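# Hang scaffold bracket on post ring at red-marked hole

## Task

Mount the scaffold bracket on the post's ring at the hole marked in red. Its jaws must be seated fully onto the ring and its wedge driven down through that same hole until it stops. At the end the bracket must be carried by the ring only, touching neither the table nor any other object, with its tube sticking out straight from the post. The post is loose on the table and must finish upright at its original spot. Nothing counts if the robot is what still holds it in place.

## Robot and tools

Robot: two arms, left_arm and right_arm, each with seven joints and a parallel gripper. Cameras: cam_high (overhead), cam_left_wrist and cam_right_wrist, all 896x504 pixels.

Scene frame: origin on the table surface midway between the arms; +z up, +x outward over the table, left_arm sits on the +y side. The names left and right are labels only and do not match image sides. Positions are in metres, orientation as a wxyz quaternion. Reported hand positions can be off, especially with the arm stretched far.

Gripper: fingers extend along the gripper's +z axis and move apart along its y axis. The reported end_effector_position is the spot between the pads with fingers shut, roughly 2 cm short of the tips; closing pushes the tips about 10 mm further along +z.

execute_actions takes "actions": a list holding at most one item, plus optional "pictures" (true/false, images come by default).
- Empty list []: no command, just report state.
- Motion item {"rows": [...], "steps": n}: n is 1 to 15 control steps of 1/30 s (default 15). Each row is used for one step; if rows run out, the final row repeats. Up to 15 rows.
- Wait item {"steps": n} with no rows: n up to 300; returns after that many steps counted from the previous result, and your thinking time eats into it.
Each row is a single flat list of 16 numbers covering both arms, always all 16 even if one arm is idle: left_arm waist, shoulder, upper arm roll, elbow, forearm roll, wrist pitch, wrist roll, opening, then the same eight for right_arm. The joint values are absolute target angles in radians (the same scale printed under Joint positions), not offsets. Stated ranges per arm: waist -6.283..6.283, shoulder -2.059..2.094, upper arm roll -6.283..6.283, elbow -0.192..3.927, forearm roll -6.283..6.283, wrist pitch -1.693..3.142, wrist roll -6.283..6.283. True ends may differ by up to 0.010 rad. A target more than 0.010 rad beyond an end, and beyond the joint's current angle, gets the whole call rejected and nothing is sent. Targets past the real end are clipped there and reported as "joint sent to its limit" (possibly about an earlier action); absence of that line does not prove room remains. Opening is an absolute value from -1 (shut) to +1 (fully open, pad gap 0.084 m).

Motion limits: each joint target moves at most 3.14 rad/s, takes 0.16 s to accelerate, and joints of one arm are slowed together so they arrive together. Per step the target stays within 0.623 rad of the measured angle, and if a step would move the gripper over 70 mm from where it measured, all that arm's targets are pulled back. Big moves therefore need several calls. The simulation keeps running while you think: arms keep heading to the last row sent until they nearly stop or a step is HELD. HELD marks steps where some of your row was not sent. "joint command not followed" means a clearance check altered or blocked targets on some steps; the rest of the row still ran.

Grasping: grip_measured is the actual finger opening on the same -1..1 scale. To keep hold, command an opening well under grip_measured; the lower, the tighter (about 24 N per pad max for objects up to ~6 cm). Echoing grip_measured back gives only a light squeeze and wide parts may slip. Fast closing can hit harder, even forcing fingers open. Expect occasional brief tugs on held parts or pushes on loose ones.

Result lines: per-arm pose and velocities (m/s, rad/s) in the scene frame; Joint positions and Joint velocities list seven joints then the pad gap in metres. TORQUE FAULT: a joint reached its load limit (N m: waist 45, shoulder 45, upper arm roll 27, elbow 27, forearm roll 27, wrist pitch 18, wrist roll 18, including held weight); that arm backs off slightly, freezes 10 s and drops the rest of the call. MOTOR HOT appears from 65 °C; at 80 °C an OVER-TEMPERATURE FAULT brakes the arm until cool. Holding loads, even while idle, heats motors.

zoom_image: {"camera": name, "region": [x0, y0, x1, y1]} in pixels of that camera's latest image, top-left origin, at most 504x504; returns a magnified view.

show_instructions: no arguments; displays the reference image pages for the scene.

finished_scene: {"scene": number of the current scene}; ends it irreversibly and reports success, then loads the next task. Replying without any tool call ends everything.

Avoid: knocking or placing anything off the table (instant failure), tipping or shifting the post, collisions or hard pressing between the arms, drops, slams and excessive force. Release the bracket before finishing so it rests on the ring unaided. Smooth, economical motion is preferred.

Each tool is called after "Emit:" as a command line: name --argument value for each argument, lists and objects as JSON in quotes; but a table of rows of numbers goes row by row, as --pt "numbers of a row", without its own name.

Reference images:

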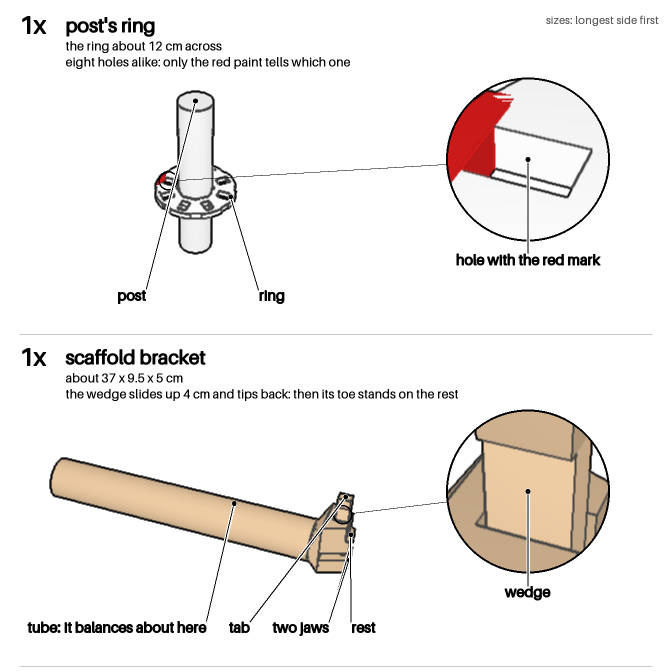

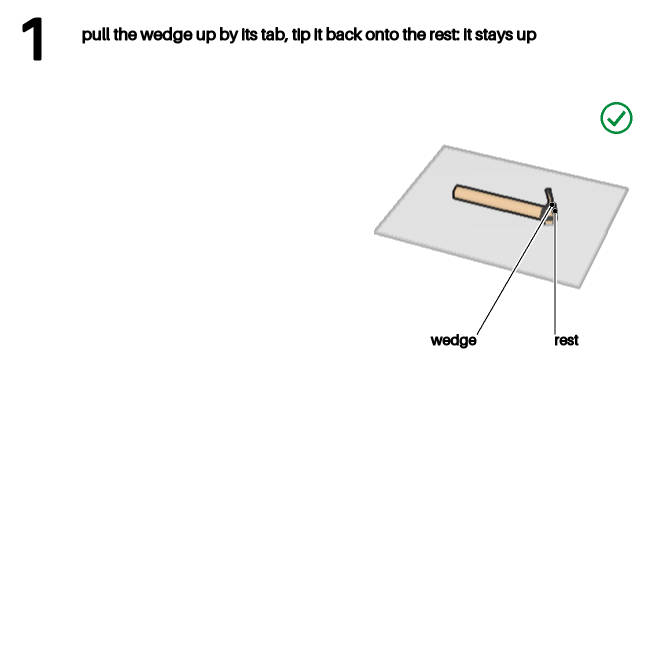

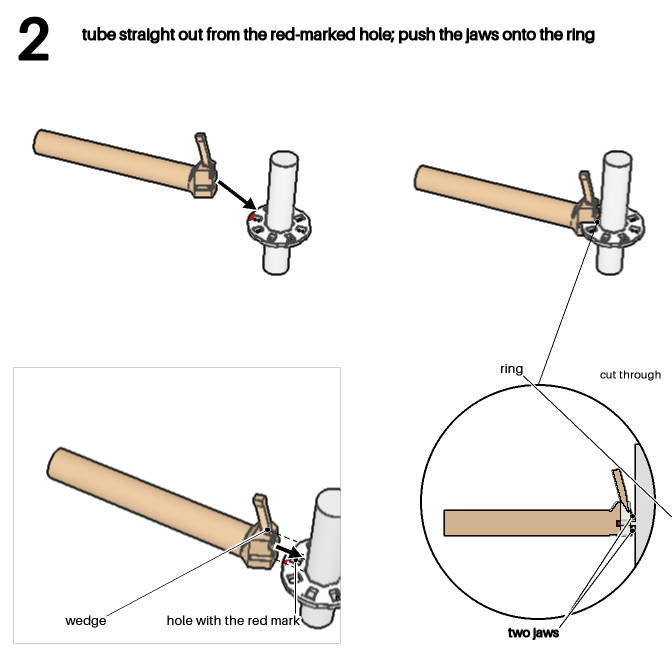

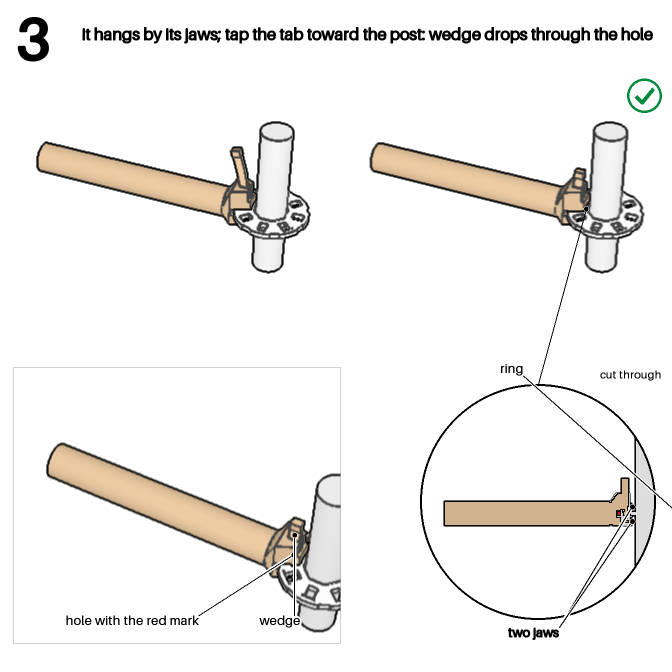

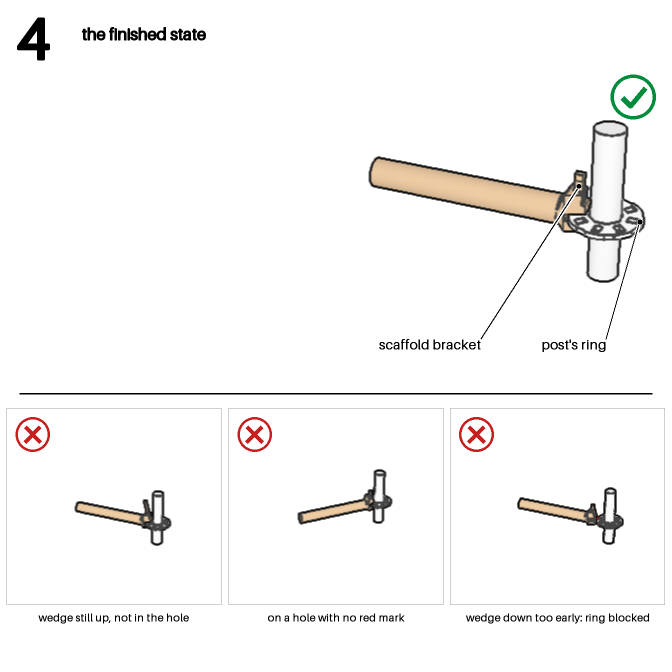

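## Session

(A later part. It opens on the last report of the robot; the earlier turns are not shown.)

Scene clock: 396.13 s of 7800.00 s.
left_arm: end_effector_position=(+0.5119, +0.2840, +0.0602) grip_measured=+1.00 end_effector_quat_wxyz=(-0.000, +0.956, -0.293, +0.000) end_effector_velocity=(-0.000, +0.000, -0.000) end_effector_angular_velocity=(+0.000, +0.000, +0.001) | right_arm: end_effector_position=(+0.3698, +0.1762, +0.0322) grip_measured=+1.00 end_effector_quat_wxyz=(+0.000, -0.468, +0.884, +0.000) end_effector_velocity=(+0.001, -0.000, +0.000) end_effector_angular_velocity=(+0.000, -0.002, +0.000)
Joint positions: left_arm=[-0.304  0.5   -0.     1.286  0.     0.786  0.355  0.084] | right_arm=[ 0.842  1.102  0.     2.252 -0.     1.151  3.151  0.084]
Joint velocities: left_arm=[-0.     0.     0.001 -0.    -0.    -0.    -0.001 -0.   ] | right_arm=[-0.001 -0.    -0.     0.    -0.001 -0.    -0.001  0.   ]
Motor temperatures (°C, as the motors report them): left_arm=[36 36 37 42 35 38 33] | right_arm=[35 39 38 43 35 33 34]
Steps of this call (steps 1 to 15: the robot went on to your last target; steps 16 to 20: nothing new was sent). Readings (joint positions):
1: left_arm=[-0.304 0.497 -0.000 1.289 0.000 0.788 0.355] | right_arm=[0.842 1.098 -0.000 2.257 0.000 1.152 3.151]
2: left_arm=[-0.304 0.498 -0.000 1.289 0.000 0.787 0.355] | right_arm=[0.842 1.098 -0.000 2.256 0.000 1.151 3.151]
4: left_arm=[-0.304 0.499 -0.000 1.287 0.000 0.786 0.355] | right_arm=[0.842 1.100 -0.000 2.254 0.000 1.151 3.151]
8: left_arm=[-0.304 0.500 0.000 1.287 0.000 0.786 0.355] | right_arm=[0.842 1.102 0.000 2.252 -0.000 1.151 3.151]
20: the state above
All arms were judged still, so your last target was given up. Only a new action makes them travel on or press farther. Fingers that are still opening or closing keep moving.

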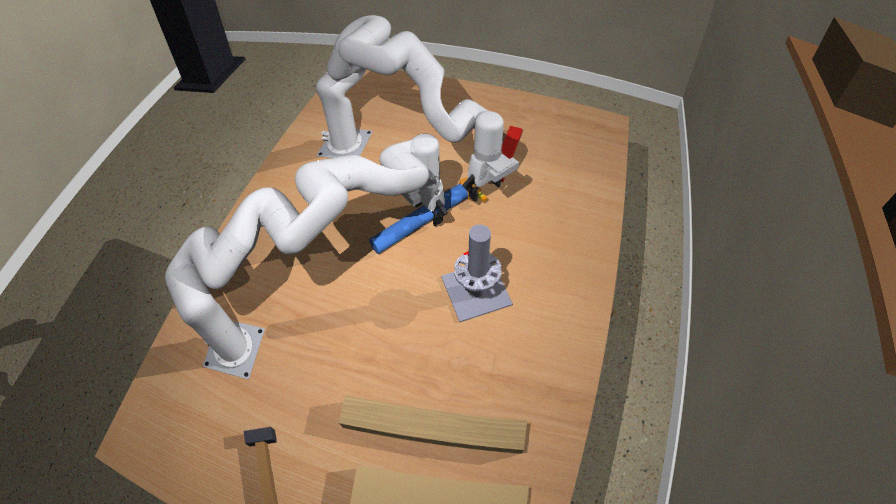

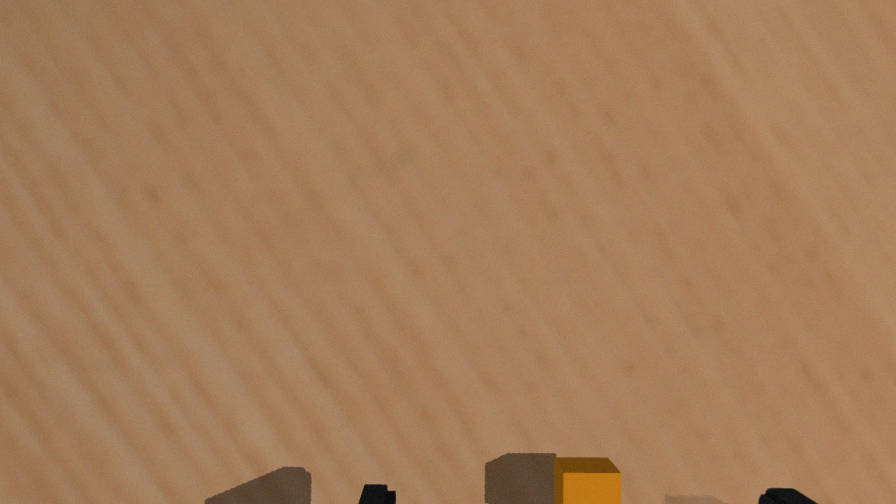

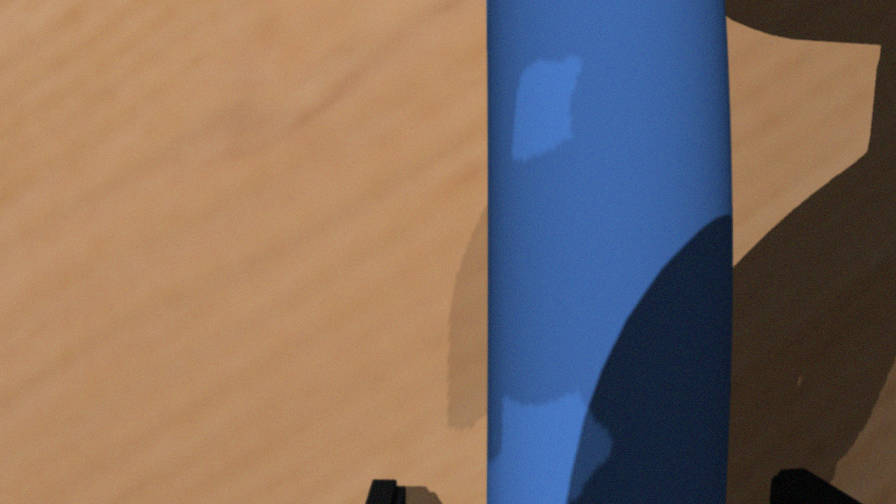

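Emit:
execute_actions --actions '[{"rows": [[-0.3143, 0.5004, 0, 1.2862, 0, 0.7858, 0.344, 0.8, 0.8421, 1.1017, 0, 2.2522, 0, 1.1505, 3.151, 0.8],[-0.3143, 0.51, 0, 1.30, 0, 0.79, 0.344, 0.6, 0.8421, 1.1017, 0, 2.2522, 0, 1.1505, 3.151, 0.6],[-0.3143, 0.52, 0, 1.31, 0, 0.79, 0.344, 0.4, 0.8421, 1.1017, 0, 2.2522, 0, 1.1505, 3.151, 0.45],[-0.3143, 0.53, 0, 1.31, 0, 0.78, 0.344, 0.2, 0.8421, 1.1017, 0, 2.2522, 0, 1.1505, 3.151, 0.35],[-0.3143, 0.54, 0, 1.31, 0, 0.77, 0.344, 0.1, 0.8421, 1.1017, 0, 2.2522, 0, 1.1505, 3.151, 0.3],[-0.3143, 0.55, 0, 1.31, 0, 0.76, 0.344, 0.0, 0.8421, 1.1017, 0, 2.2522, 0, 1.1505, 3.151, 0.25],[-0.3143, 0.56, 0, 1.31, 0, 0.75, 0.344, 0.0, 0.8421, 1.1017, 0, 2.2522, 0, 1.1505, 3.151, 0.22],[-0.3143, 0.5697, 0, 1.3092, 0, 0.7395, 0.344, 0.0, 0.8421, 1.1017, 0, 2.2522, 0, 1.1505, 3.151, 0.2]], "steps": 15}]' --pictures false

Emit:
execute_actions --actions '[{"steps": 20}]'

Scene clock: 445.70 s of 7800.00 s.
left_arm: end_effector_position=(+0.5166, +0.2773, +0.0336) grip_measured=-0.01 end_effector_quat_wxyz=(-0.000, +0.956, -0.293, -0.001) end_effector_velocity=(+0.017, -0.008, +0.011) end_effector_angular_velocity=(-0.015, -0.050, -0.006) | right_arm: end_effector_position=(+0.3698, +0.1762, +0.0322) grip_measured=+0.19 end_effector_quat_wxyz=(+0.000, -0.468, +0.884, +0.000) end_effector_velocity=(+0.000, -0.000, -0.000) end_effector_angular_velocity=(-0.001, -0.001, +0.002)
Joint positions: left_arm=[-0.314  0.568  0.     1.309 -0.     0.742  0.344  0.044] | right_arm=[ 0.842  1.102 -0.     2.252  0.     1.15   3.151  0.052]
Joint velocities: left_arm=[-0.002  0.001 -0.004  0.026  0.    -0.027 -0.     0.   ] | right_arm=[ 0.     0.    -0.    -0.    -0.001 -0.    -0.001 -0.   ]
Motor temperatures (°C, as the motors report them): left_arm=[36 36 37 42 35 38 33] | right_arm=[35 39 38 43 35 33 34]
Steps of this call (steps 1 to 90: nothing new was sent; then 46.07 s passed at rest; steps 91 to 105: all 15 steps of this action). Readings (joint positions):
91: left_arm=[-0.305 0.500 0.000 1.286 -0.000 0.786 0.355] | right_arm=[0.842 1.102 0.000 2.252 -0.000 1.150 3.151]
92: left_arm=[-0.306 0.500 0.001 1.286 0.000 0.786 0.352] | right_arm=[0.842 1.102 0.000 2.252 0.000 1.150 3.151]
94: left_arm=[-0.311 0.507 0.000 1.295 0.000 0.788 0.348] | right_arm=[0.842 1.102 -0.000 2.252 0.000 1.150 3.151]
98: left_arm=[-0.314 0.538 -0.001 1.308 -0.000 0.767 0.345] | right_arm=[0.842 1.102 0.000 2.252 -0.000 1.151 3.151]
105: the state above

Scene clock: 446.37 s of 7800.00 s.
left_arm: end_effector_position=(+0.5170, +0.2769, +0.0331) grip_measured=-0.01 end_effector_quat_wxyz=(-0.000, +0.956, -0.293, +0.000) end_effector_velocity=(+0.000, +0.001, +0.000) end_effector_angular_velocity=(+0.000, -0.001, +0.002) | right_arm: end_effector_position=(+0.3698, +0.1762, +0.0321) grip_measured=+0.19 end_effector_quat_wxyz=(+0.000, -0.468, +0.884, -0.000) end_effector_velocity=(-0.000, -0.000, -0.000) end_effector_angular_velocity=(+0.000, +0.002, -0.001)
Joint positions: left_arm=[-0.314  0.57   0.     1.309  0.     0.74   0.344  0.044] | right_arm=[ 0.842  1.102 -0.     2.252 -0.     1.151  3.151  0.052]
Joint velocities: left_arm=[-0.     0.     0.001  0.001 -0.     0.    -0.001 -0.   ] | right_arm=[-0.     0.     0.001 -0.     0.001 -0.     0.001 -0.   ]
Motor temperatures (°C, as the motors report them): left_arm=[36 36 37 42 35 38 33] | right_arm=[35 39 38 43 35 33 34]
Steps of this call (steps 1 to 15: the robot went on to your last target; steps 16 to 20: nothing new was sent). Readings (joint positions):
1: left_arm=[-0.314 0.568 0.000 1.309 0.000 0.741 0.344] | right_arm=[0.842 1.102 -0.000 2.252 0.000 1.150 3.151]
2: left_arm=[-0.314 0.568 -0.000 1.310 0.000 0.740 0.344] | right_arm=[0.842 1.102 0.000 2.252 0.000 1.150 3.151]
4: left_arm=[-0.314 0.569 -0.000 1.310 0.000 0.740 0.344] | right_arm=[0.842 1.102 0.000 2.252 -0.000 1.151 3.151]
8: left_arm=[-0.314 0.569 0.000 1.309 0.000 0.740 0.344] | right_arm=[0.842 1.102 0.000 2.252 -0.000 1.150 3.151]
20: the state above
All arms were judged still, so your last target was given up. Only a new action makes them travel on or press farther. Fingers that are still opening or closing keep moving.

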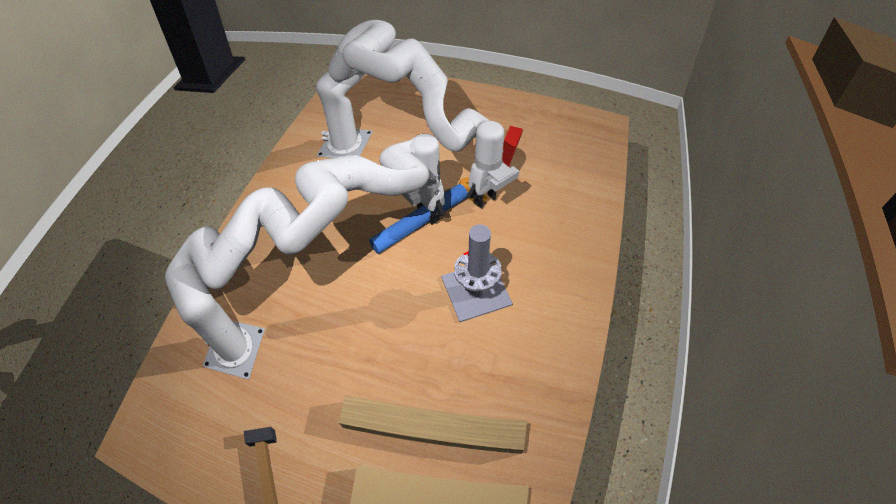

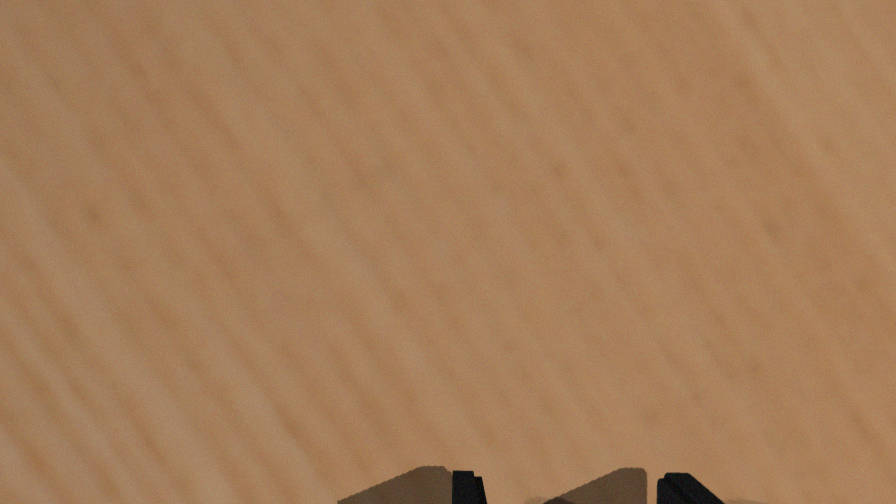

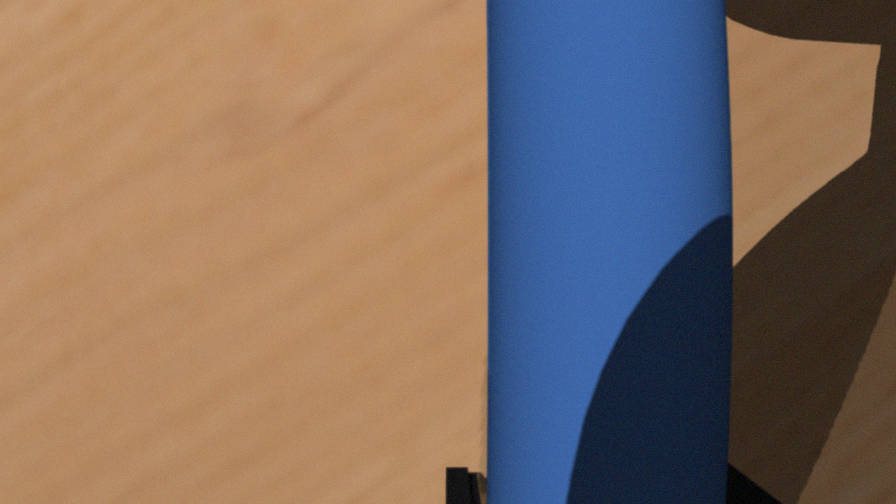

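Emit:
execute_actions --actions '[{"rows": [[-0.3143, 0.5697, 0, 1.3092, 0, 0.7395, 0.344, -0.1, 0.8421, 1.1017, 0, 2.2522, 0, 1.1505, 3.151, 0.15],[-0.3143, 0.5697, 0, 1.3092, 0, 0.7395, 0.344, -0.2, 0.8421, 1.1017, 0, 2.2522, 0, 1.1505, 3.151, 0.1],[-0.3143, 0.5697, 0, 1.3092, 0, 0.7395, 0.344, -0.3, 0.8421, 1.1017, 0, 2.2522, 0, 1.1505, 3.151, 0.05],[-0.3143, 0.5697, 0, 1.3092, 0, 0.7395, 0.344, -0.4, 0.8421, 1.1017, 0, 2.2522, 0, 1.1505, 3.151, 0.0],[-0.3143, 0.5697, 0, 1.3092, 0, 0.7395, 0.344, -0.45, 0.8421, 1.1017, 0, 2.2522, 0, 1.1505, 3.151, -0.1],[-0.3143, 0.5697, 0, 1.3092, 0, 0.7395, 0.344, -0.5, 0.8421, 1.1017, 0, 2.2522, 0, 1.1505, 3.151, -0.2],[-0.3143, 0.5697, 0, 1.3092, 0, 0.7395, 0.344, -0.55, 0.8421, 1.1017, 0, 2.2522, 0, 1.1505, 3.151, -0.3],[-0.3143, 0.5697, 0, 1.3092, 0, 0.7395, 0.344, -0.6, 0.8421, 1.1017, 0, 2.2522, 0, 1.1505, 3.151, -0.4],[-0.3143, 0.5697, 0, 1.3092, 0, 0.7395, 0.344, -0.64, 0.8421, 1.1017, 0, 2.2522, 0, 1.1505, 3.151, -0.5],[-0.3143, 0.5697, 0, 1.3092, 0, 0.7395, 0.344, -0.68, 0.8421, 1.1017, 0, 2.2522, 0, 1.1505, 3.151, -0.5],[-0.3143, 0.5697, 0, 1.3092, 0, 0.7395, 0.344, -0.72, 0.8421, 1.1017, 0, 2.2522, 0, 1.1505, 3.151, -0.5],[-0.3143, 0.5697, 0, 1.3092, 0, 0.7395, 0.344, -0.76, 0.8421, 1.1017, 0, 2.2522, 0, 1.1505, 3.151, -0.5],[-0.3143, 0.5697, 0, 1.3092, 0, 0.7395, 0.344, -0.8, 0.8421, 1.1017, 0, 2.2522, 0, 1.1505, 3.151, -0.5],[-0.3143, 0.5697, 0, 1.3092, 0, 0.7395, 0.344, -0.85, 0.8421, 1.1017, 0, 2.2522, 0, 1.1505, 3.151, -0.5]], "steps": 15}]' --pictures false

Emit:
execute_actions --actions '[{"steps": 10}]'

Scene clock: 466.40 s of 7800.00 s.
left_arm: end_effector_position=(+0.5160, +0.2739, +0.0331) grip_measured=-0.67 end_effector_quat_wxyz=(+0.001, +0.956, -0.295, -0.000) end_effector_velocity=(+0.001, +0.003, +0.000) end_effector_angular_velocity=(+0.002, -0.002, +0.003) | right_arm: end_effector_position=(+0.3698, +0.1767, +0.0323) grip_measured=+0.13 end_effector_quat_wxyz=(+0.001, -0.469, +0.883, +0.000) end_effector_velocity=(+0.001, -0.000, -0.000) end_effector_angular_velocity=(+0.002, -0.001, -0.003)
Joint positions: left_arm=[-0.316  0.569 -0.003  1.309 -0.001  0.74   0.344  0.015] | right_arm=[ 0.842  1.102  0.     2.253 -0.     1.149  3.151  0.05 ]
Joint velocities: left_arm=[ 0.002  0.     0.003  0.001  0.001 -0.     0.001  0.   ] | right_arm=[-0.001  0.001 -0.001  0.     0.    -0.002  0.002  0.   ]
Motor temperatures (°C, as the motors report them): left_arm=[36 37 37 41 35 38 33] | right_arm=[35 39 38 43 35 33 34]
Steps of this call (steps 1 to 90: nothing new was sent; then 16.53 s passed at rest; steps 91 to 105: all 15 steps of this action). Readings (joint positions):
91: left_arm=[-0.314 0.570 0.000 1.309 -0.000 0.739 0.344] | right_arm=[0.842 1.102 0.000 2.252 -0.000 1.150 3.151]
92: left_arm=[-0.314 0.570 0.000 1.309 -0.000 0.739 0.344] | right_arm=[0.842 1.102 0.001 2.252 0.000 1.151 3.151]
94: left_arm=[-0.314 0.570 -0.000 1.309 0.000 0.740 0.344] | right_arm=[0.842 1.102 0.000 2.252 0.000 1.151 3.151]
98: left_arm=[-0.316 0.569 -0.003 1.309 -0.001 0.740 0.344] | right_arm=[0.842 1.102 0.000 2.252 0.000 1.150 3.151]
105: the state above

Scene clock: 466.73 s of 7800.00 s.
left_arm: end_effector_position=(+0.5163, +0.2747, +0.0331) grip_measured=-0.67 end_effector_quat_wxyz=(+0.001, +0.956, -0.294, -0.000) end_effector_velocity=(+0.001, +0.002, +0.000) end_effector_angular_velocity=(+0.001, -0.001, +0.002) | right_arm: end_effector_position=(+0.3700, +0.1766, +0.0322) grip_measured=+0.13 end_effector_quat_wxyz=(+0.001, -0.469, +0.883, +0.000) end_effector_velocity=(+0.000, -0.001, -0.000) end_effector_angular_velocity=(-0.001, +0.001, -0.001)
Joint positions: left_arm=[-0.316  0.569 -0.002  1.309 -0.001  0.74   0.344  0.015] | right_arm=[ 0.842  1.102  0.     2.253 -0.     1.149  3.151  0.05 ]
Joint velocities: left_arm=[ 0.001  0.     0.002  0.001  0.    -0.     0.001  0.   ] | right_arm=[-0.001  0.     0.    -0.    -0.     0.001  0.    -0.   ]
Motor temperatures (°C, as the motors report them): left_arm=[36 37 37 41 35 38 33] | right_arm=[35 39 38 43 35 33 34]
Steps of this call (steps 1 to 10: the robot went on to your last target). Readings (joint positions):
1: left_arm=[-0.316 0.569 -0.003 1.309 -0.001 0.740 0.344] | right_arm=[0.842 1.102 0.000 2.253 -0.000 1.149 3.151]
2: left_arm=[-0.316 0.569 -0.003 1.309 -0.001 0.740 0.344] | right_arm=[0.842 1.102 0.000 2.253 -0.000 1.149 3.151]
4: left_arm=[-0.316 0.569 -0.003 1.309 -0.001 0.740 0.344] | right_arm=[0.842 1.102 0.000 2.253 -0.000 1.149 3.151]
8: left_arm=[-0.316 0.569 -0.003 1.309 -0.001 0.740 0.344] | right_arm=[0.842 1.102 0.000 2.253 -0.000 1.149 3.151]
10: the state above

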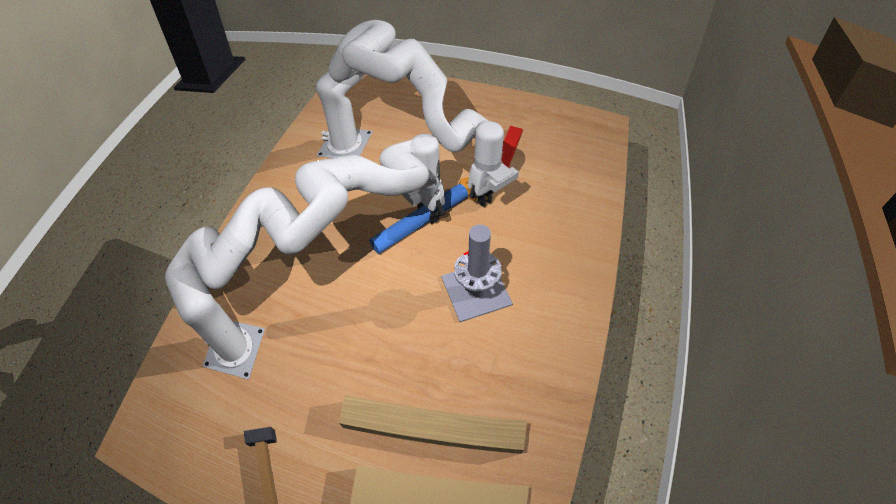

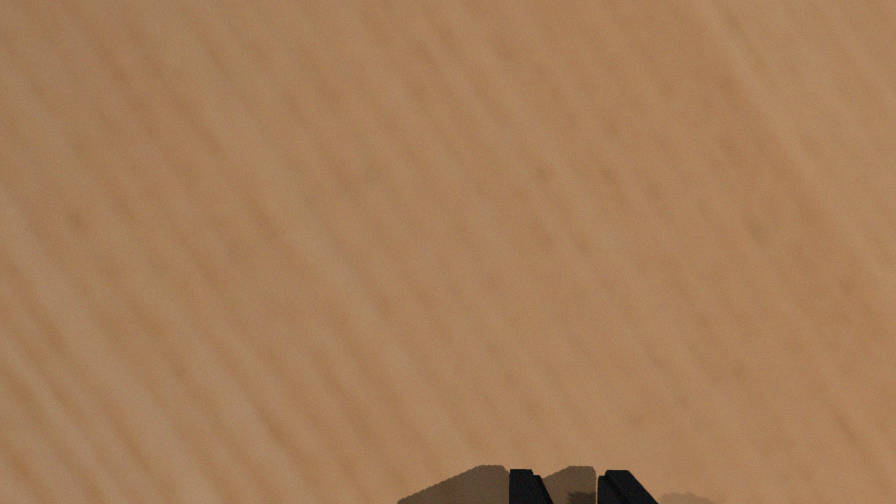

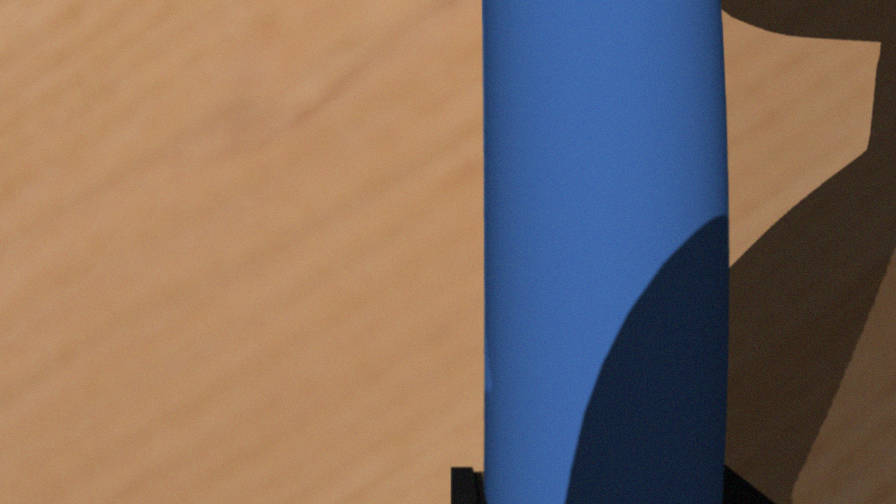

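Emit:
execute_actions --actions '[{"rows": [[-0.3194, 0.5695, 0, 1.3089, 0, 0.7394, 0.339, -1, 0.8421, 1.1017, 0, 2.2522, 0, 1.1505, 3.151, -0.5],[-0.3203, 0.574, 0, 1.3166, 0, 0.7426, 0.338, -1, 0.8421, 1.1017, 0, 2.2522, 0, 1.1505, 3.151, -0.5],[-0.3213, 0.5785, 0, 1.3242, 0, 0.7458, 0.337, -1, 0.8421, 1.1017, 0, 2.2522, 0, 1.1505, 3.151, -0.5],[-0.3222, 0.5829, 0, 1.3319, 0, 0.749, 0.336, -1, 0.8421, 1.1017, 0, 2.2522, 0, 1.1505, 3.151, -0.5],[-0.3232, 0.5874, 0, 1.3396, 0, 0.7522, 0.335, -1, 0.8421, 1.1017, 0, 2.2522, 0, 1.1505, 3.151, -0.5],[-0.3241, 0.5919, 0, 1.3473, 0, 0.7554, 0.334, -1, 0.8421, 1.1017, 0, 2.2522, 0, 1.1505, 3.151, -0.5],[-0.3251, 0.5964, 0, 1.3549, 0, 0.7586, 0.333, -1, 0.8421, 1.1017, 0, 2.2522, 0, 1.1505, 3.151, -0.5],[-0.326, 0.6008, 0, 1.3626, 0, 0.7617, 0.332, -1, 0.8421, 1.1017, 0, 2.2522, 0, 1.1505, 3.151, -0.5],[-0.327, 0.6053, 0, 1.3703, 0, 0.7649, 0.331, -1, 0.8421, 1.1017, 0, 2.2522, 0, 1.1505, 3.151, -0.5],[-0.3279, 0.6098, 0, 1.378, 0, 0.7681, 0.33, -1, 0.8421, 1.1017, 0, 2.2522, 0, 1.1505, 3.151, -0.5],[-0.3289, 0.6142, 0, 1.3856, 0, 0.7713, 0.329, -1, 0.8421, 1.1017, 0, 2.2522, 0, 1.1505, 3.151, -0.5],[-0.3298, 0.6187, 0, 1.3933, 0, 0.7745, 0.328, -1, 0.8421, 1.1017, 0, 2.2522, 0, 1.1505, 3.151, -0.5],[-0.3308, 0.6232, 0, 1.401, 0, 0.7777, 0.3276, -1, 0.8421, 1.1017, 0, 2.2522, 0, 1.1505, 3.151, -0.5]], "steps": 15}]' --pictures false

Emit:
execute_actions --actions '[{"steps": 10}]'

Scene clock: 496.43 s of 7800.00 s.
left_arm: end_effector_position=(+0.5262, +0.2685, +0.0332) grip_measured=-0.67 end_effector_quat_wxyz=(-0.000, +0.956, -0.292, +0.000) end_effector_velocity=(-0.001, +0.001, +0.000) end_effector_angular_velocity=(+0.000, +0.002, +0.001) | right_arm: end_effector_position=(+0.3695, +0.1761, +0.0321) grip_measured=+0.13 end_effector_quat_wxyz=(-0.000, -0.468, +0.884, -0.000) end_effector_velocity=(-0.001, +0.001, +0.000) end_effector_angular_velocity=(+0.001, +0.000, +0.002)
Joint positions: left_arm=[-0.325  0.6    0.001  1.362  0.     0.761  0.332  0.015] | right_arm=[0.842 1.102 0.    2.252 0.    1.151 3.151 0.05 ]
Joint velocities: left_arm=[ 0.001 -0.004  0.    -0.005 -0.     0.001  0.    -0.   ] | right_arm=[ 0.001  0.    -0.     0.     0.001 -0.001 -0.002 -0.   ]
Motor temperatures (°C, as the motors report them): left_arm=[36 37 39 42 35 38 33] | right_arm=[35 39 38 42 35 33 34]
A step of this action was HELD (marked below), so the robot has no last target. An arm can still carry out its HELD step.
Steps of this call (steps 1 to 15: the robot went on to your last target; steps 16 to 90: nothing new was sent; then 26.20 s passed at rest; steps 91 to 105: all 15 steps of this action). Readings (joint positions):
91: left_arm=[-0.314 0.570 -0.002 1.309 -0.000 0.739 0.344] | right_arm=[0.842 1.102 -0.000 2.252 -0.000 1.150 3.151]
92: left_arm=[-0.315 0.570 -0.002 1.309 0.000 0.740 0.343] | right_arm=[0.842 1.102 -0.000 2.252 -0.000 1.150 3.151]
94: left_arm=[-0.318 0.573 -0.000 1.315 0.000 0.742 0.340] | right_arm=[0.842 1.102 0.000 2.252 0.000 1.150 3.151]
98: left_arm=[-0.322 0.587 0.000 1.340 0.000 0.752 0.335] | right_arm=[0.842 1.102 0.000 2.252 0.000 1.151 3.151]
102: left_arm=[-0.326 0.601 0.001 1.363 0.000 0.761 0.332] | right_arm=[0.842 1.102 0.000 2.252 0.000 1.151 3.151] HELD
103: left_arm=[-0.325 0.601 0.001 1.362 0.000 0.761 0.332] | right_arm=[0.842 1.102 0.000 2.252 0.000 1.151 3.151] HELD
104: left_arm=[-0.325 0.600 0.001 1.362 0.000 0.761 0.332] | right_arm=[0.842 1.102 0.000 2.252 0.000 1.151 3.151] HELD
105: the state above HELD
joint command not followed: on one or more control steps a check withheld the commanded joint targets of the left arm, and it was not sent them on those steps. On the call's last step the targets were still withheld.
cause: the commanded joint targets would bring a part of the robot too close to another arm (a part of this arm just beyond joint 5 (forearm roll) and a part of the other arm just beyond its joint 6 (wrist pitch)); next, command targets that bring no part of the robot closer to that arm.

Scene clock: 496.77 s of 7800.00 s.
left_arm: end_effector_position=(+0.5261, +0.2685, +0.0332) grip_measured=-0.67 end_effector_quat_wxyz=(-0.000, +0.956, -0.292, +0.000) end_effector_velocity=(+0.000, -0.000, +0.000) end_effector_angular_velocity=(+0.000, -0.001, +0.001) | right_arm: end_effector_position=(+0.3696, +0.1761, +0.0321) grip_measured=+0.13 end_effector_quat_wxyz=(-0.000, -0.468, +0.884, -0.000) end_effector_velocity=(+0.000, -0.000, -0.001) end_effector_angular_velocity=(-0.001, -0.000, -0.002)
Joint positions: left_arm=[-0.325  0.6    0.001  1.362  0.     0.761  0.332  0.015] | right_arm=[0.842 1.102 0.    2.252 0.    1.151 3.151 0.05 ]
Joint velocities: left_arm=[-0.001  0.     0.001  0.001  0.     0.    -0.001 -0.   ] | right_arm=[-0.     0.001 -0.001 -0.     0.    -0.001  0.001  0.   ]
Motor temperatures (°C, as the motors report them): left_arm=[36 37 39 42 35 38 33] | right_arm=[35 39 38 42 35 33 34]
Steps of this call (steps 1 to 10: nothing new was sent). Readings (joint positions):
1: left_arm=[-0.325 0.600 0.001 1.361 0.000 0.761 0.332] | right_arm=[0.842 1.102 0.000 2.252 0.000 1.151 3.151]
2: left_arm=[-0.325 0.600 0.001 1.361 0.000 0.761 0.332] | right_arm=[0.842 1.102 0.000 2.252 0.000 1.151 3.151]
4: left_arm=[-0.325 0.600 0.001 1.361 0.000 0.761 0.332] | right_arm=[0.842 1.102 0.000 2.252 0.000 1.151 3.151]
8: left_arm=[-0.325 0.600 0.001 1.362 0.000 0.761 0.332] | right_arm=[0.842 1.102 0.000 2.252 0.000 1.151 3.151]
10: the state above

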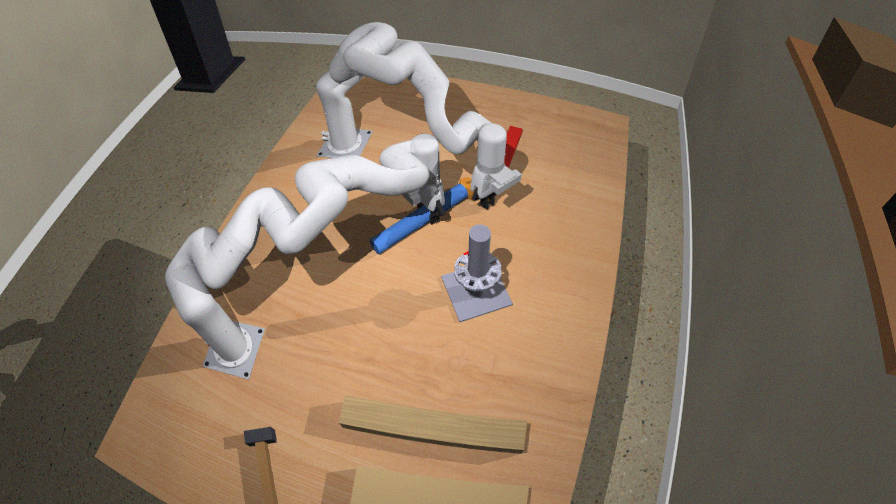

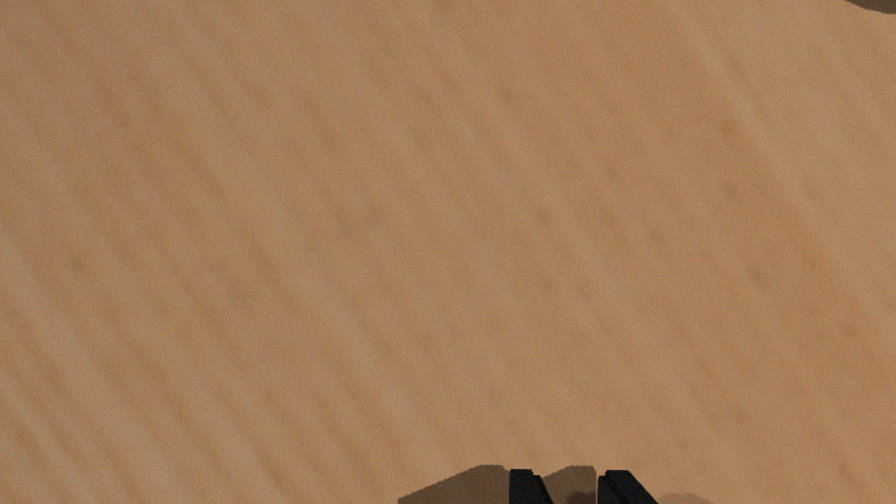

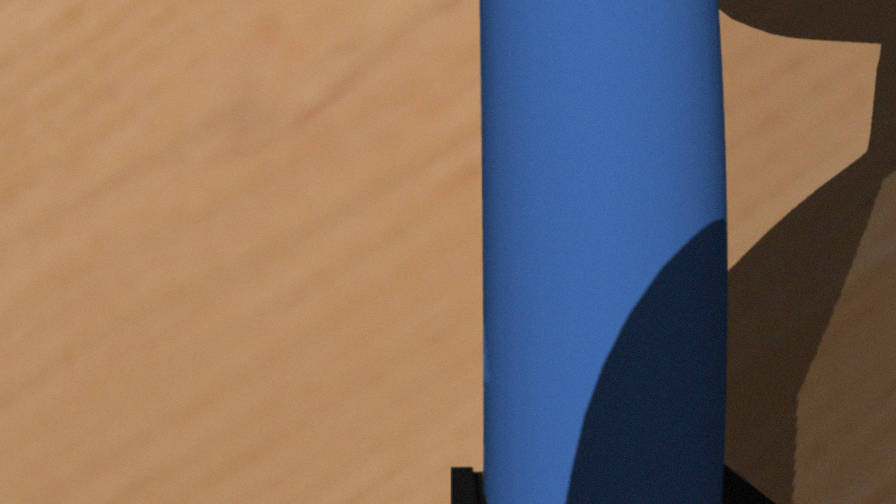

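Emit:
execute_actions --actions '[{"rows": [[-0.325, 0.6, 0, 1.362, 0, 0.762, 0.332, -1, 0.8421, 1.1017, 0, 2.2522, 0, 1.1505, 3.151, 0.5],[-0.325, 0.6, 0, 1.362, 0, 0.762, 0.332, -1, 0.8421, 1.1017, 0, 2.2522, 0, 1.1505, 3.151, 0.5],[-0.325, 0.6, 0, 1.362, 0, 0.762, 0.332, -1, 0.8421, 1.1017, 0, 2.2522, 0, 1.1505, 3.151, 0.5],[-0.325, 0.6, 0, 1.362, 0, 0.762, 0.332, -1, 0.8421, 1.1017, 0, 2.2522, 0, 1.1505, 3.151, 0.5],[-0.325, 0.6, 0, 1.362, 0, 0.762, 0.332, -1, 0.8421, 1.1017, 0, 2.2522, 0, 1.1505, 3.151, 0.5],[-0.325, 0.6, 0, 1.362, 0, 0.762, 0.332, -1, 0.8425, 1.05, 0, 2.166, 0, 1.116, 3.151, 0.5],[-0.325, 0.6, 0, 1.362, 0, 0.762, 0.332, -1, 0.8425, 1.0, 0, 2.077, 0, 1.077, 3.151, 0.5],[-0.325, 0.6, 0, 1.362, 0, 0.762, 0.332, -1, 0.8428, 0.95, 0, 1.987, 0, 1.037, 3.152, 0.5],[-0.325, 0.6, 0, 1.362, 0, 0.762, 0.332, -1, 0.843, 0.9, 0, 1.897, 0, 0.997, 3.152, 0.5],[-0.325, 0.6, 0, 1.362, 0, 0.762, 0.332, -1, 0.843, 0.85, 0, 1.807, 0, 0.957, 3.152, 0.5],[-0.325, 0.6, 0, 1.362, 0, 0.762, 0.332, -1, 0.8433, 0.8, 0, 1.715, 0, 0.915, 3.152, 0.5],[-0.325, 0.6, 0, 1.362, 0, 0.762, 0.332, -1, 0.8435, 0.76, 0, 1.64, 0, 0.88, 3.1526, 0.5],[-0.325, 0.6, 0, 1.362, 0, 0.762, 0.332, -1, 0.8435, 0.7327, 0, 1.5883, 0, 0.8556, 3.1526, 0.5]], "steps": 15}]' --pictures false

Emit:
execute_actions --actions '[{"steps": 15}]' --pictures false

Emit:
execute_actions --actions '[{"rows": [[-0.325, 0.6, 0, 1.362, 0, 0.762, 0.332, -1, 0.8435, 0.7327, 0, 1.5883, 0, 0.8556, 3.1526, 0.4],[-0.325, 0.6, 0, 1.362, 0, 0.762, 0.332, -1, 0.8435, 0.7327, 0, 1.5883, 0, 0.8556, 3.1526, 0.3],[-0.325, 0.6, 0, 1.362, 0, 0.762, 0.332, -1, 0.8435, 0.7327, 0, 1.5883, 0, 0.8556, 3.1526, 0.25],[-0.325, 0.6, 0, 1.362, 0, 0.762, 0.332, -1, 0.8435, 0.7327, 0, 1.5883, 0, 0.8556, 3.1526, 0.2],[-0.325, 0.6, 0, 1.362, 0, 0.762, 0.332, -1, 0.8435, 0.7327, 0, 1.5883, 0, 0.8556, 3.1526, 0.15],[-0.325, 0.6, 0, 1.362, 0, 0.762, 0.332, -1, 0.8435, 0.7327, 0, 1.5883, 0, 0.8556, 3.1526, 0.1],[-0.325, 0.6, 0, 1.362, 0, 0.762, 0.332, -1, 0.8435, 0.7327, 0, 1.5883, 0, 0.8556, 3.1526, 0.0],[-0.325, 0.6, 0, 1.362, 0, 0.762, 0.332, -1, 0.8435, 0.7327, 0, 1.5883, 0, 0.8556, 3.1526, -0.2],[-0.325, 0.6, 0, 1.362, 0, 0.762, 0.332, -1, 0.8435, 0.7327, 0, 1.5883, 0, 0.8556, 3.1526, -0.4],[-0.3265, 0.6058, 0, 1.3718, 0, 0.766, 0.331, -1, 0.8435, 0.7327, 0, 1.5883, 0, 0.8556, 3.1526, -0.4],[-0.3279, 0.6116, 0, 1.3815, 0, 0.7699, 0.33, -1, 0.8435, 0.7327, 0, 1.5883, 0, 0.8556, 3.1526, -0.4],[-0.3293, 0.6174, 0, 1.3913, 0, 0.7738, 0.329, -1, 0.8435, 0.7327, 0, 1.5883, 0, 0.8556, 3.1526, -0.4],[-0.3308, 0.6232, 0, 1.401, 0, 0.7777, 0.3276, -1, 0.8435, 0.7327, 0, 1.5883, 0, 0.8556, 3.1526, -0.4]], "steps": 15}]' --pictures false

Emit:
execute_actions --actions '[{"rows": [[-0.3319, 0.6288, 0, 1.4107, 0, 0.7818, 0.3265, -1, 0.8435, 0.7327, 0, 1.5883, 0, 0.8556, 3.1526, -0.4],[-0.3329, 0.6345, 0, 1.4205, 0, 0.786, 0.3255, -1, 0.8435, 0.7327, 0, 1.5883, 0, 0.8556, 3.1526, -0.4],[-0.334, 0.6401, 0, 1.4303, 0, 0.7901, 0.3244, -1, 0.8435, 0.7327, 0, 1.5883, 0, 0.8556, 3.1526, -0.4],[-0.335, 0.6458, 0, 1.44, 0, 0.7942, 0.3234, -1, 0.8435, 0.7327, 0, 1.5883, 0, 0.8556, 3.1526, -0.4],[-0.3361, 0.6514, 0, 1.4498, 0, 0.7984, 0.3223, -1, 0.8435, 0.7327, 0, 1.5883, 0, 0.8556, 3.1526, -0.4],[-0.3372, 0.6571, 0, 1.4596, 0, 0.8025, 0.3212, -1, 0.8435, 0.7327, 0, 1.5883, 0, 0.8556, 3.1526, -0.4],[-0.3382, 0.6627, 0, 1.4693, 0, 0.8066, 0.3202, -1, 0.8435, 0.7327, 0, 1.5883, 0, 0.8556, 3.1526, -0.4],[-0.3393, 0.6683, 0, 1.4791, 0, 0.8107, 0.3191, -1, 0.8435, 0.7327, 0, 1.5883, 0, 0.8556, 3.1526, -0.4],[-0.3403, 0.674, 0, 1.4889, 0, 0.8149, 0.318, -1, 0.8435, 0.7327, 0, 1.5883, 0, 0.8556, 3.1526, -0.4],[-0.3414, 0.6796, 0, 1.4986, 0, 0.819, 0.317, -1, 0.8435, 0.7327, 0, 1.5883, 0, 0.8556, 3.1526, -0.4]], "steps": 15}]'

Scene clock: 541.90 s of 7800.00 s.
left_arm: end_effector_position=(+0.5270, +0.2711, +0.0334) grip_measured=-0.67 end_effector_quat_wxyz=(-0.001, +0.957, -0.291, +0.000) end_effector_velocity=(-0.010, -0.030, -0.000) end_effector_angular_velocity=(-0.021, +0.010, -0.037) | right_arm: end_effector_position=(+0.3418, +0.1354, +0.0362) grip_measured=+0.49 end_effector_quat_wxyz=(+0.001, -0.468, +0.884, +0.000) end_effector_velocity=(-0.168, -0.249, -0.001) end_effector_angular_velocity=(+0.010, -0.007, -0.001)
Joint positions: left_arm=[-0.323  0.6    0.003  1.362  0.001  0.761  0.332  0.015] | right_arm=[ 0.843  0.849 -0.     1.807  0.     0.956  3.152  0.065]
Joint velocities: left_arm=[-0.018 -0.002 -0.032 -0.003 -0.007  0.004 -0.003  0.   ] | right_arm=[ 0.005 -1.169 -0.001 -2.091  0.001 -0.934  0.004 -0.   ]
Motor temperatures (°C, as the motors report them): left_arm=[36 37 39 42 35 38 33] | right_arm=[35 40 38 42 35 33 34]
Steps of this call (steps 1 to 90: nothing new was sent; then 41.63 s passed at rest; steps 91 to 105: all 15 steps of this action). Readings (joint positions):
91: left_arm=[-0.325 0.600 0.001 1.362 0.000 0.761 0.332] | right_arm=[0.842 1.102 0.000 2.252 -0.000 1.150 3.151]
92: left_arm=[-0.325 0.600 0.002 1.362 0.001 0.761 0.332] | right_arm=[0.842 1.101 0.000 2.251 0.000 1.153 3.152]
94: left_arm=[-0.321 0.601 0.008 1.362 0.001 0.761 0.332] | right_arm=[0.842 1.102 0.000 2.250 0.000 1.155 3.152]
98: left_arm=[-0.320 0.601 0.008 1.362 0.002 0.761 0.332] | right_arm=[0.842 1.092 0.000 2.232 0.000 1.145 3.152]
105: the state above

Scene clock: 542.40 s of 7800.00 s.
left_arm: end_effector_position=(+0.5261, +0.2686, +0.0334) grip_measured=-0.67 end_effector_quat_wxyz=(-0.000, +0.956, -0.292, -0.000) end_effector_velocity=(+0.000, -0.001, +0.000) end_effector_angular_velocity=(-0.000, -0.001, -0.001) | right_arm: end_effector_position=(+0.3221, +0.1061, +0.0320) grip_measured=+0.49 end_effector_quat_wxyz=(+0.000, -0.468, +0.884, +0.000) end_effector_velocity=(-0.002, -0.002, +0.000) end_effector_angular_velocity=(+0.000, +0.000, +0.001)
Joint positions: left_arm=[-0.325  0.6    0.     1.362  0.     0.762  0.332  0.015] | right_arm=[0.843 0.734 0.    1.59  0.    0.856 3.153 0.065]
Joint velocities: left_arm=[-0.001 -0.    -0.     0.001  0.     0.    -0.    -0.   ] | right_arm=[ 0.001 -0.008  0.    -0.012  0.    -0.004 -0.001 -0.   ]
Motor temperatures (°C, as the motors report them): left_arm=[36 37 39 42 35 38 33] | right_arm=[35 39 38 42 35 33 34]
Steps of this call (steps 1 to 15: the robot went on to your last target). Readings (joint positions):
1: left_arm=[-0.324 0.600 0.002 1.362 0.001 0.762 0.332] | right_arm=[0.843 0.814 -0.000 1.743 0.000 0.927 3.152]
2: left_arm=[-0.324 0.600 0.001 1.362 0.001 0.762 0.332] | right_arm=[0.843 0.786 -0.000 1.692 0.000 0.905 3.152]
4: left_arm=[-0.325 0.600 0.000 1.362 0.000 0.762 0.332] | right_arm=[0.843 0.756 -0.000 1.635 0.000 0.879 3.153]
8: left_arm=[-0.325 0.600 0.000 1.362 0.000 0.762 0.332] | right_arm=[0.843 0.739 0.000 1.599 0.000 0.861 3.153]
15: the state above

Scene clock: 542.90 s of 7800.00 s.
left_arm: end_effector_position=(+0.5310, +0.2645, +0.0334) grip_measured=-0.67 end_effector_quat_wxyz=(-0.000, +0.956, -0.293, +0.000) end_effector_velocity=(+0.029, -0.025, +0.000) end_effector_angular_velocity=(-0.003, -0.012, -0.014) | right_arm: end_effector_position=(+0.3228, +0.1054, +0.0323) grip_measured=+0.13 end_effector_quat_wxyz=(+0.000, -0.468, +0.884, -0.000) end_effector_velocity=(-0.001, +0.000, -0.000) end_effector_angular_velocity=(+0.000, +0.001, +0.002)
Joint positions: left_arm=[-0.329  0.616  0.     1.39   0.     0.773  0.329  0.015] | right_arm=[ 0.843  0.732 -0.001  1.588 -0.     0.856  3.153  0.05 ]
Joint velocities: left_arm=[-0.026  0.092 -0.003  0.157  0.003  0.052 -0.015 -0.   ] | right_arm=[ 0.001  0.     0.001 -0.     0.    -0.001 -0.001 -0.   ]
Motor temperatures (°C, as the motors report them): left_arm=[36 37 39 42 35 38 33] | right_arm=[35 39 38 42 35 33 34]
Steps of this call (steps 1 to 15: all 15 steps of this action). Readings (joint positions):
1: left_arm=[-0.325 0.600 0.000 1.362 0.000 0.762 0.332] | right_arm=[0.843 0.734 0.000 1.589 0.000 0.856 3.153]
2: left_arm=[-0.325 0.600 0.000 1.362 0.000 0.762 0.332] | right_arm=[0.843 0.733 0.000 1.589 0.000 0.856 3.153]
4: left_arm=[-0.325 0.600 0.000 1.362 -0.000 0.762 0.332] | right_arm=[0.843 0.733 -0.001 1.589 -0.000 0.856 3.153]
8: left_arm=[-0.325 0.600 -0.000 1.362 -0.000 0.762 0.332] | right_arm=[0.843 0.732 -0.001 1.588 -0.000 0.856 3.153]
15: the state above

Scene clock: 543.40 s of 7800.00 s.
left_arm: end_effector_position=(+0.5483, +0.2533, +0.0332) grip_measured=-0.67 end_effector_quat_wxyz=(-0.000, +0.956, -0.292, -0.001) end_effector_velocity=(+0.003, -0.001, -0.001) end_effector_angular_velocity=(+0.003, +0.017, +0.013) | right_arm: end_effector_position=(+0.3221, +0.1059, +0.0323) grip_measured=+0.13 end_effector_quat_wxyz=(-0.000, -0.468, +0.884, +0.000) end_effector_velocity=(-0.001, +0.001, -0.001) end_effector_angular_velocity=(+0.001, +0.000, +0.001)
Joint positions: left_arm=[-0.34   0.676  0.001  1.493  0.     0.819  0.317  0.015] | right_arm=[ 0.843  0.732 -0.     1.588  0.     0.856  3.153  0.05 ]
Joint velocities: left_arm=[-0.001  0.023  0.002  0.041 -0.004  0.036 -0.009  0.   ] | right_arm=[ 0.001  0.001  0.001  0.001  0.001 -0.002  0.     0.   ]
Motor temperatures (°C, as the motors report them): left_arm=[36 37 39 42 35 38 33] | right_arm=[35 39 38 42 35 33 34]
Steps of this call (steps 1 to 15: all 15 steps of this action). Readings (joint positions):
1: left_arm=[-0.330 0.619 0.000 1.394 0.000 0.774 0.329] | right_arm=[0.843 0.732 -0.001 1.588 -0.000 0.856 3.153]
2: left_arm=[-0.330 0.621 0.000 1.399 0.000 0.777 0.328] | right_arm=[0.843 0.732 -0.001 1.588 -0.000 0.856 3.153]
4: left_arm=[-0.332 0.629 0.000 1.412 0.000 0.783 0.326] | right_arm=[0.843 0.732 -0.001 1.588 -0.000 0.856 3.153]
8: left_arm=[-0.336 0.650 0.000 1.448 0.000 0.797 0.323] | right_arm=[0.843 0.732 -0.001 1.588 0.000 0.856 3.153]
15: the state above

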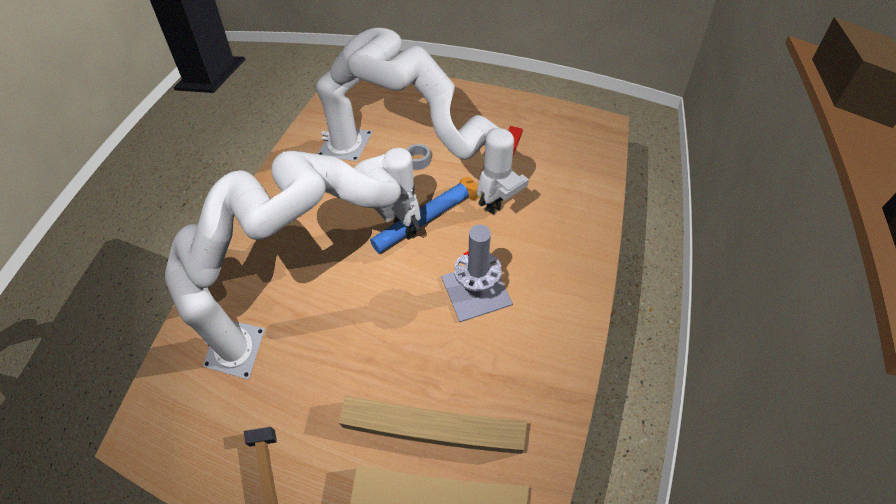

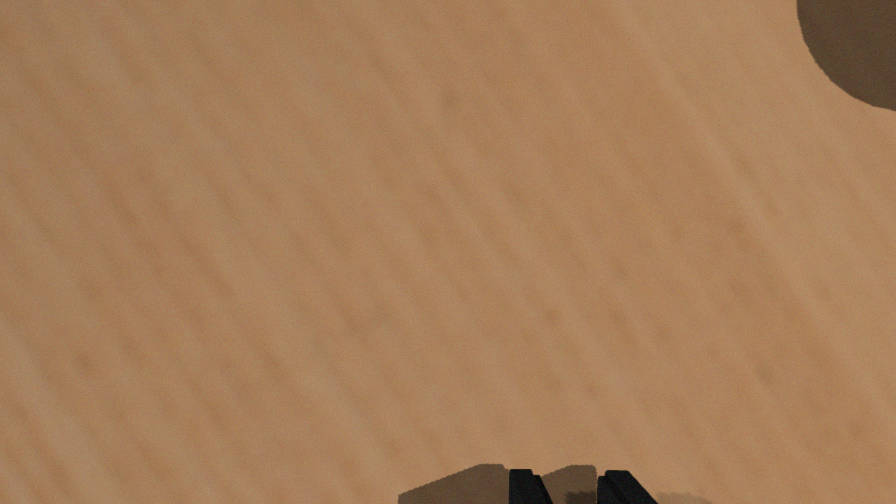

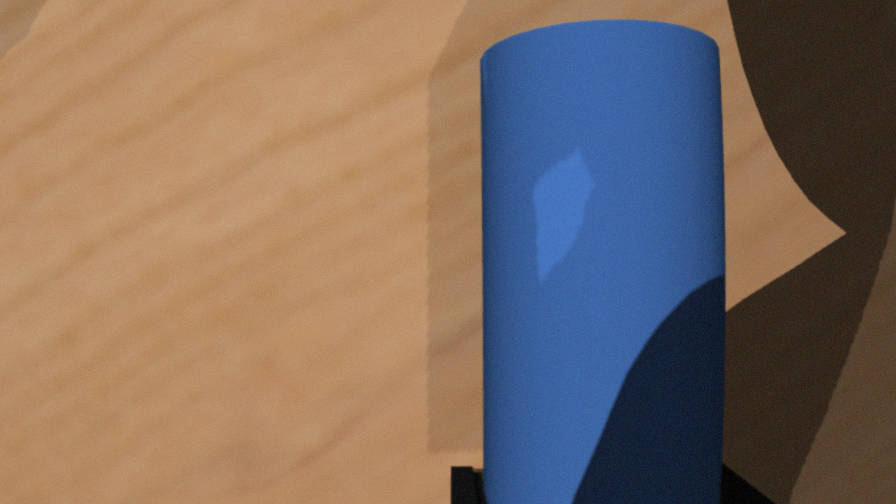

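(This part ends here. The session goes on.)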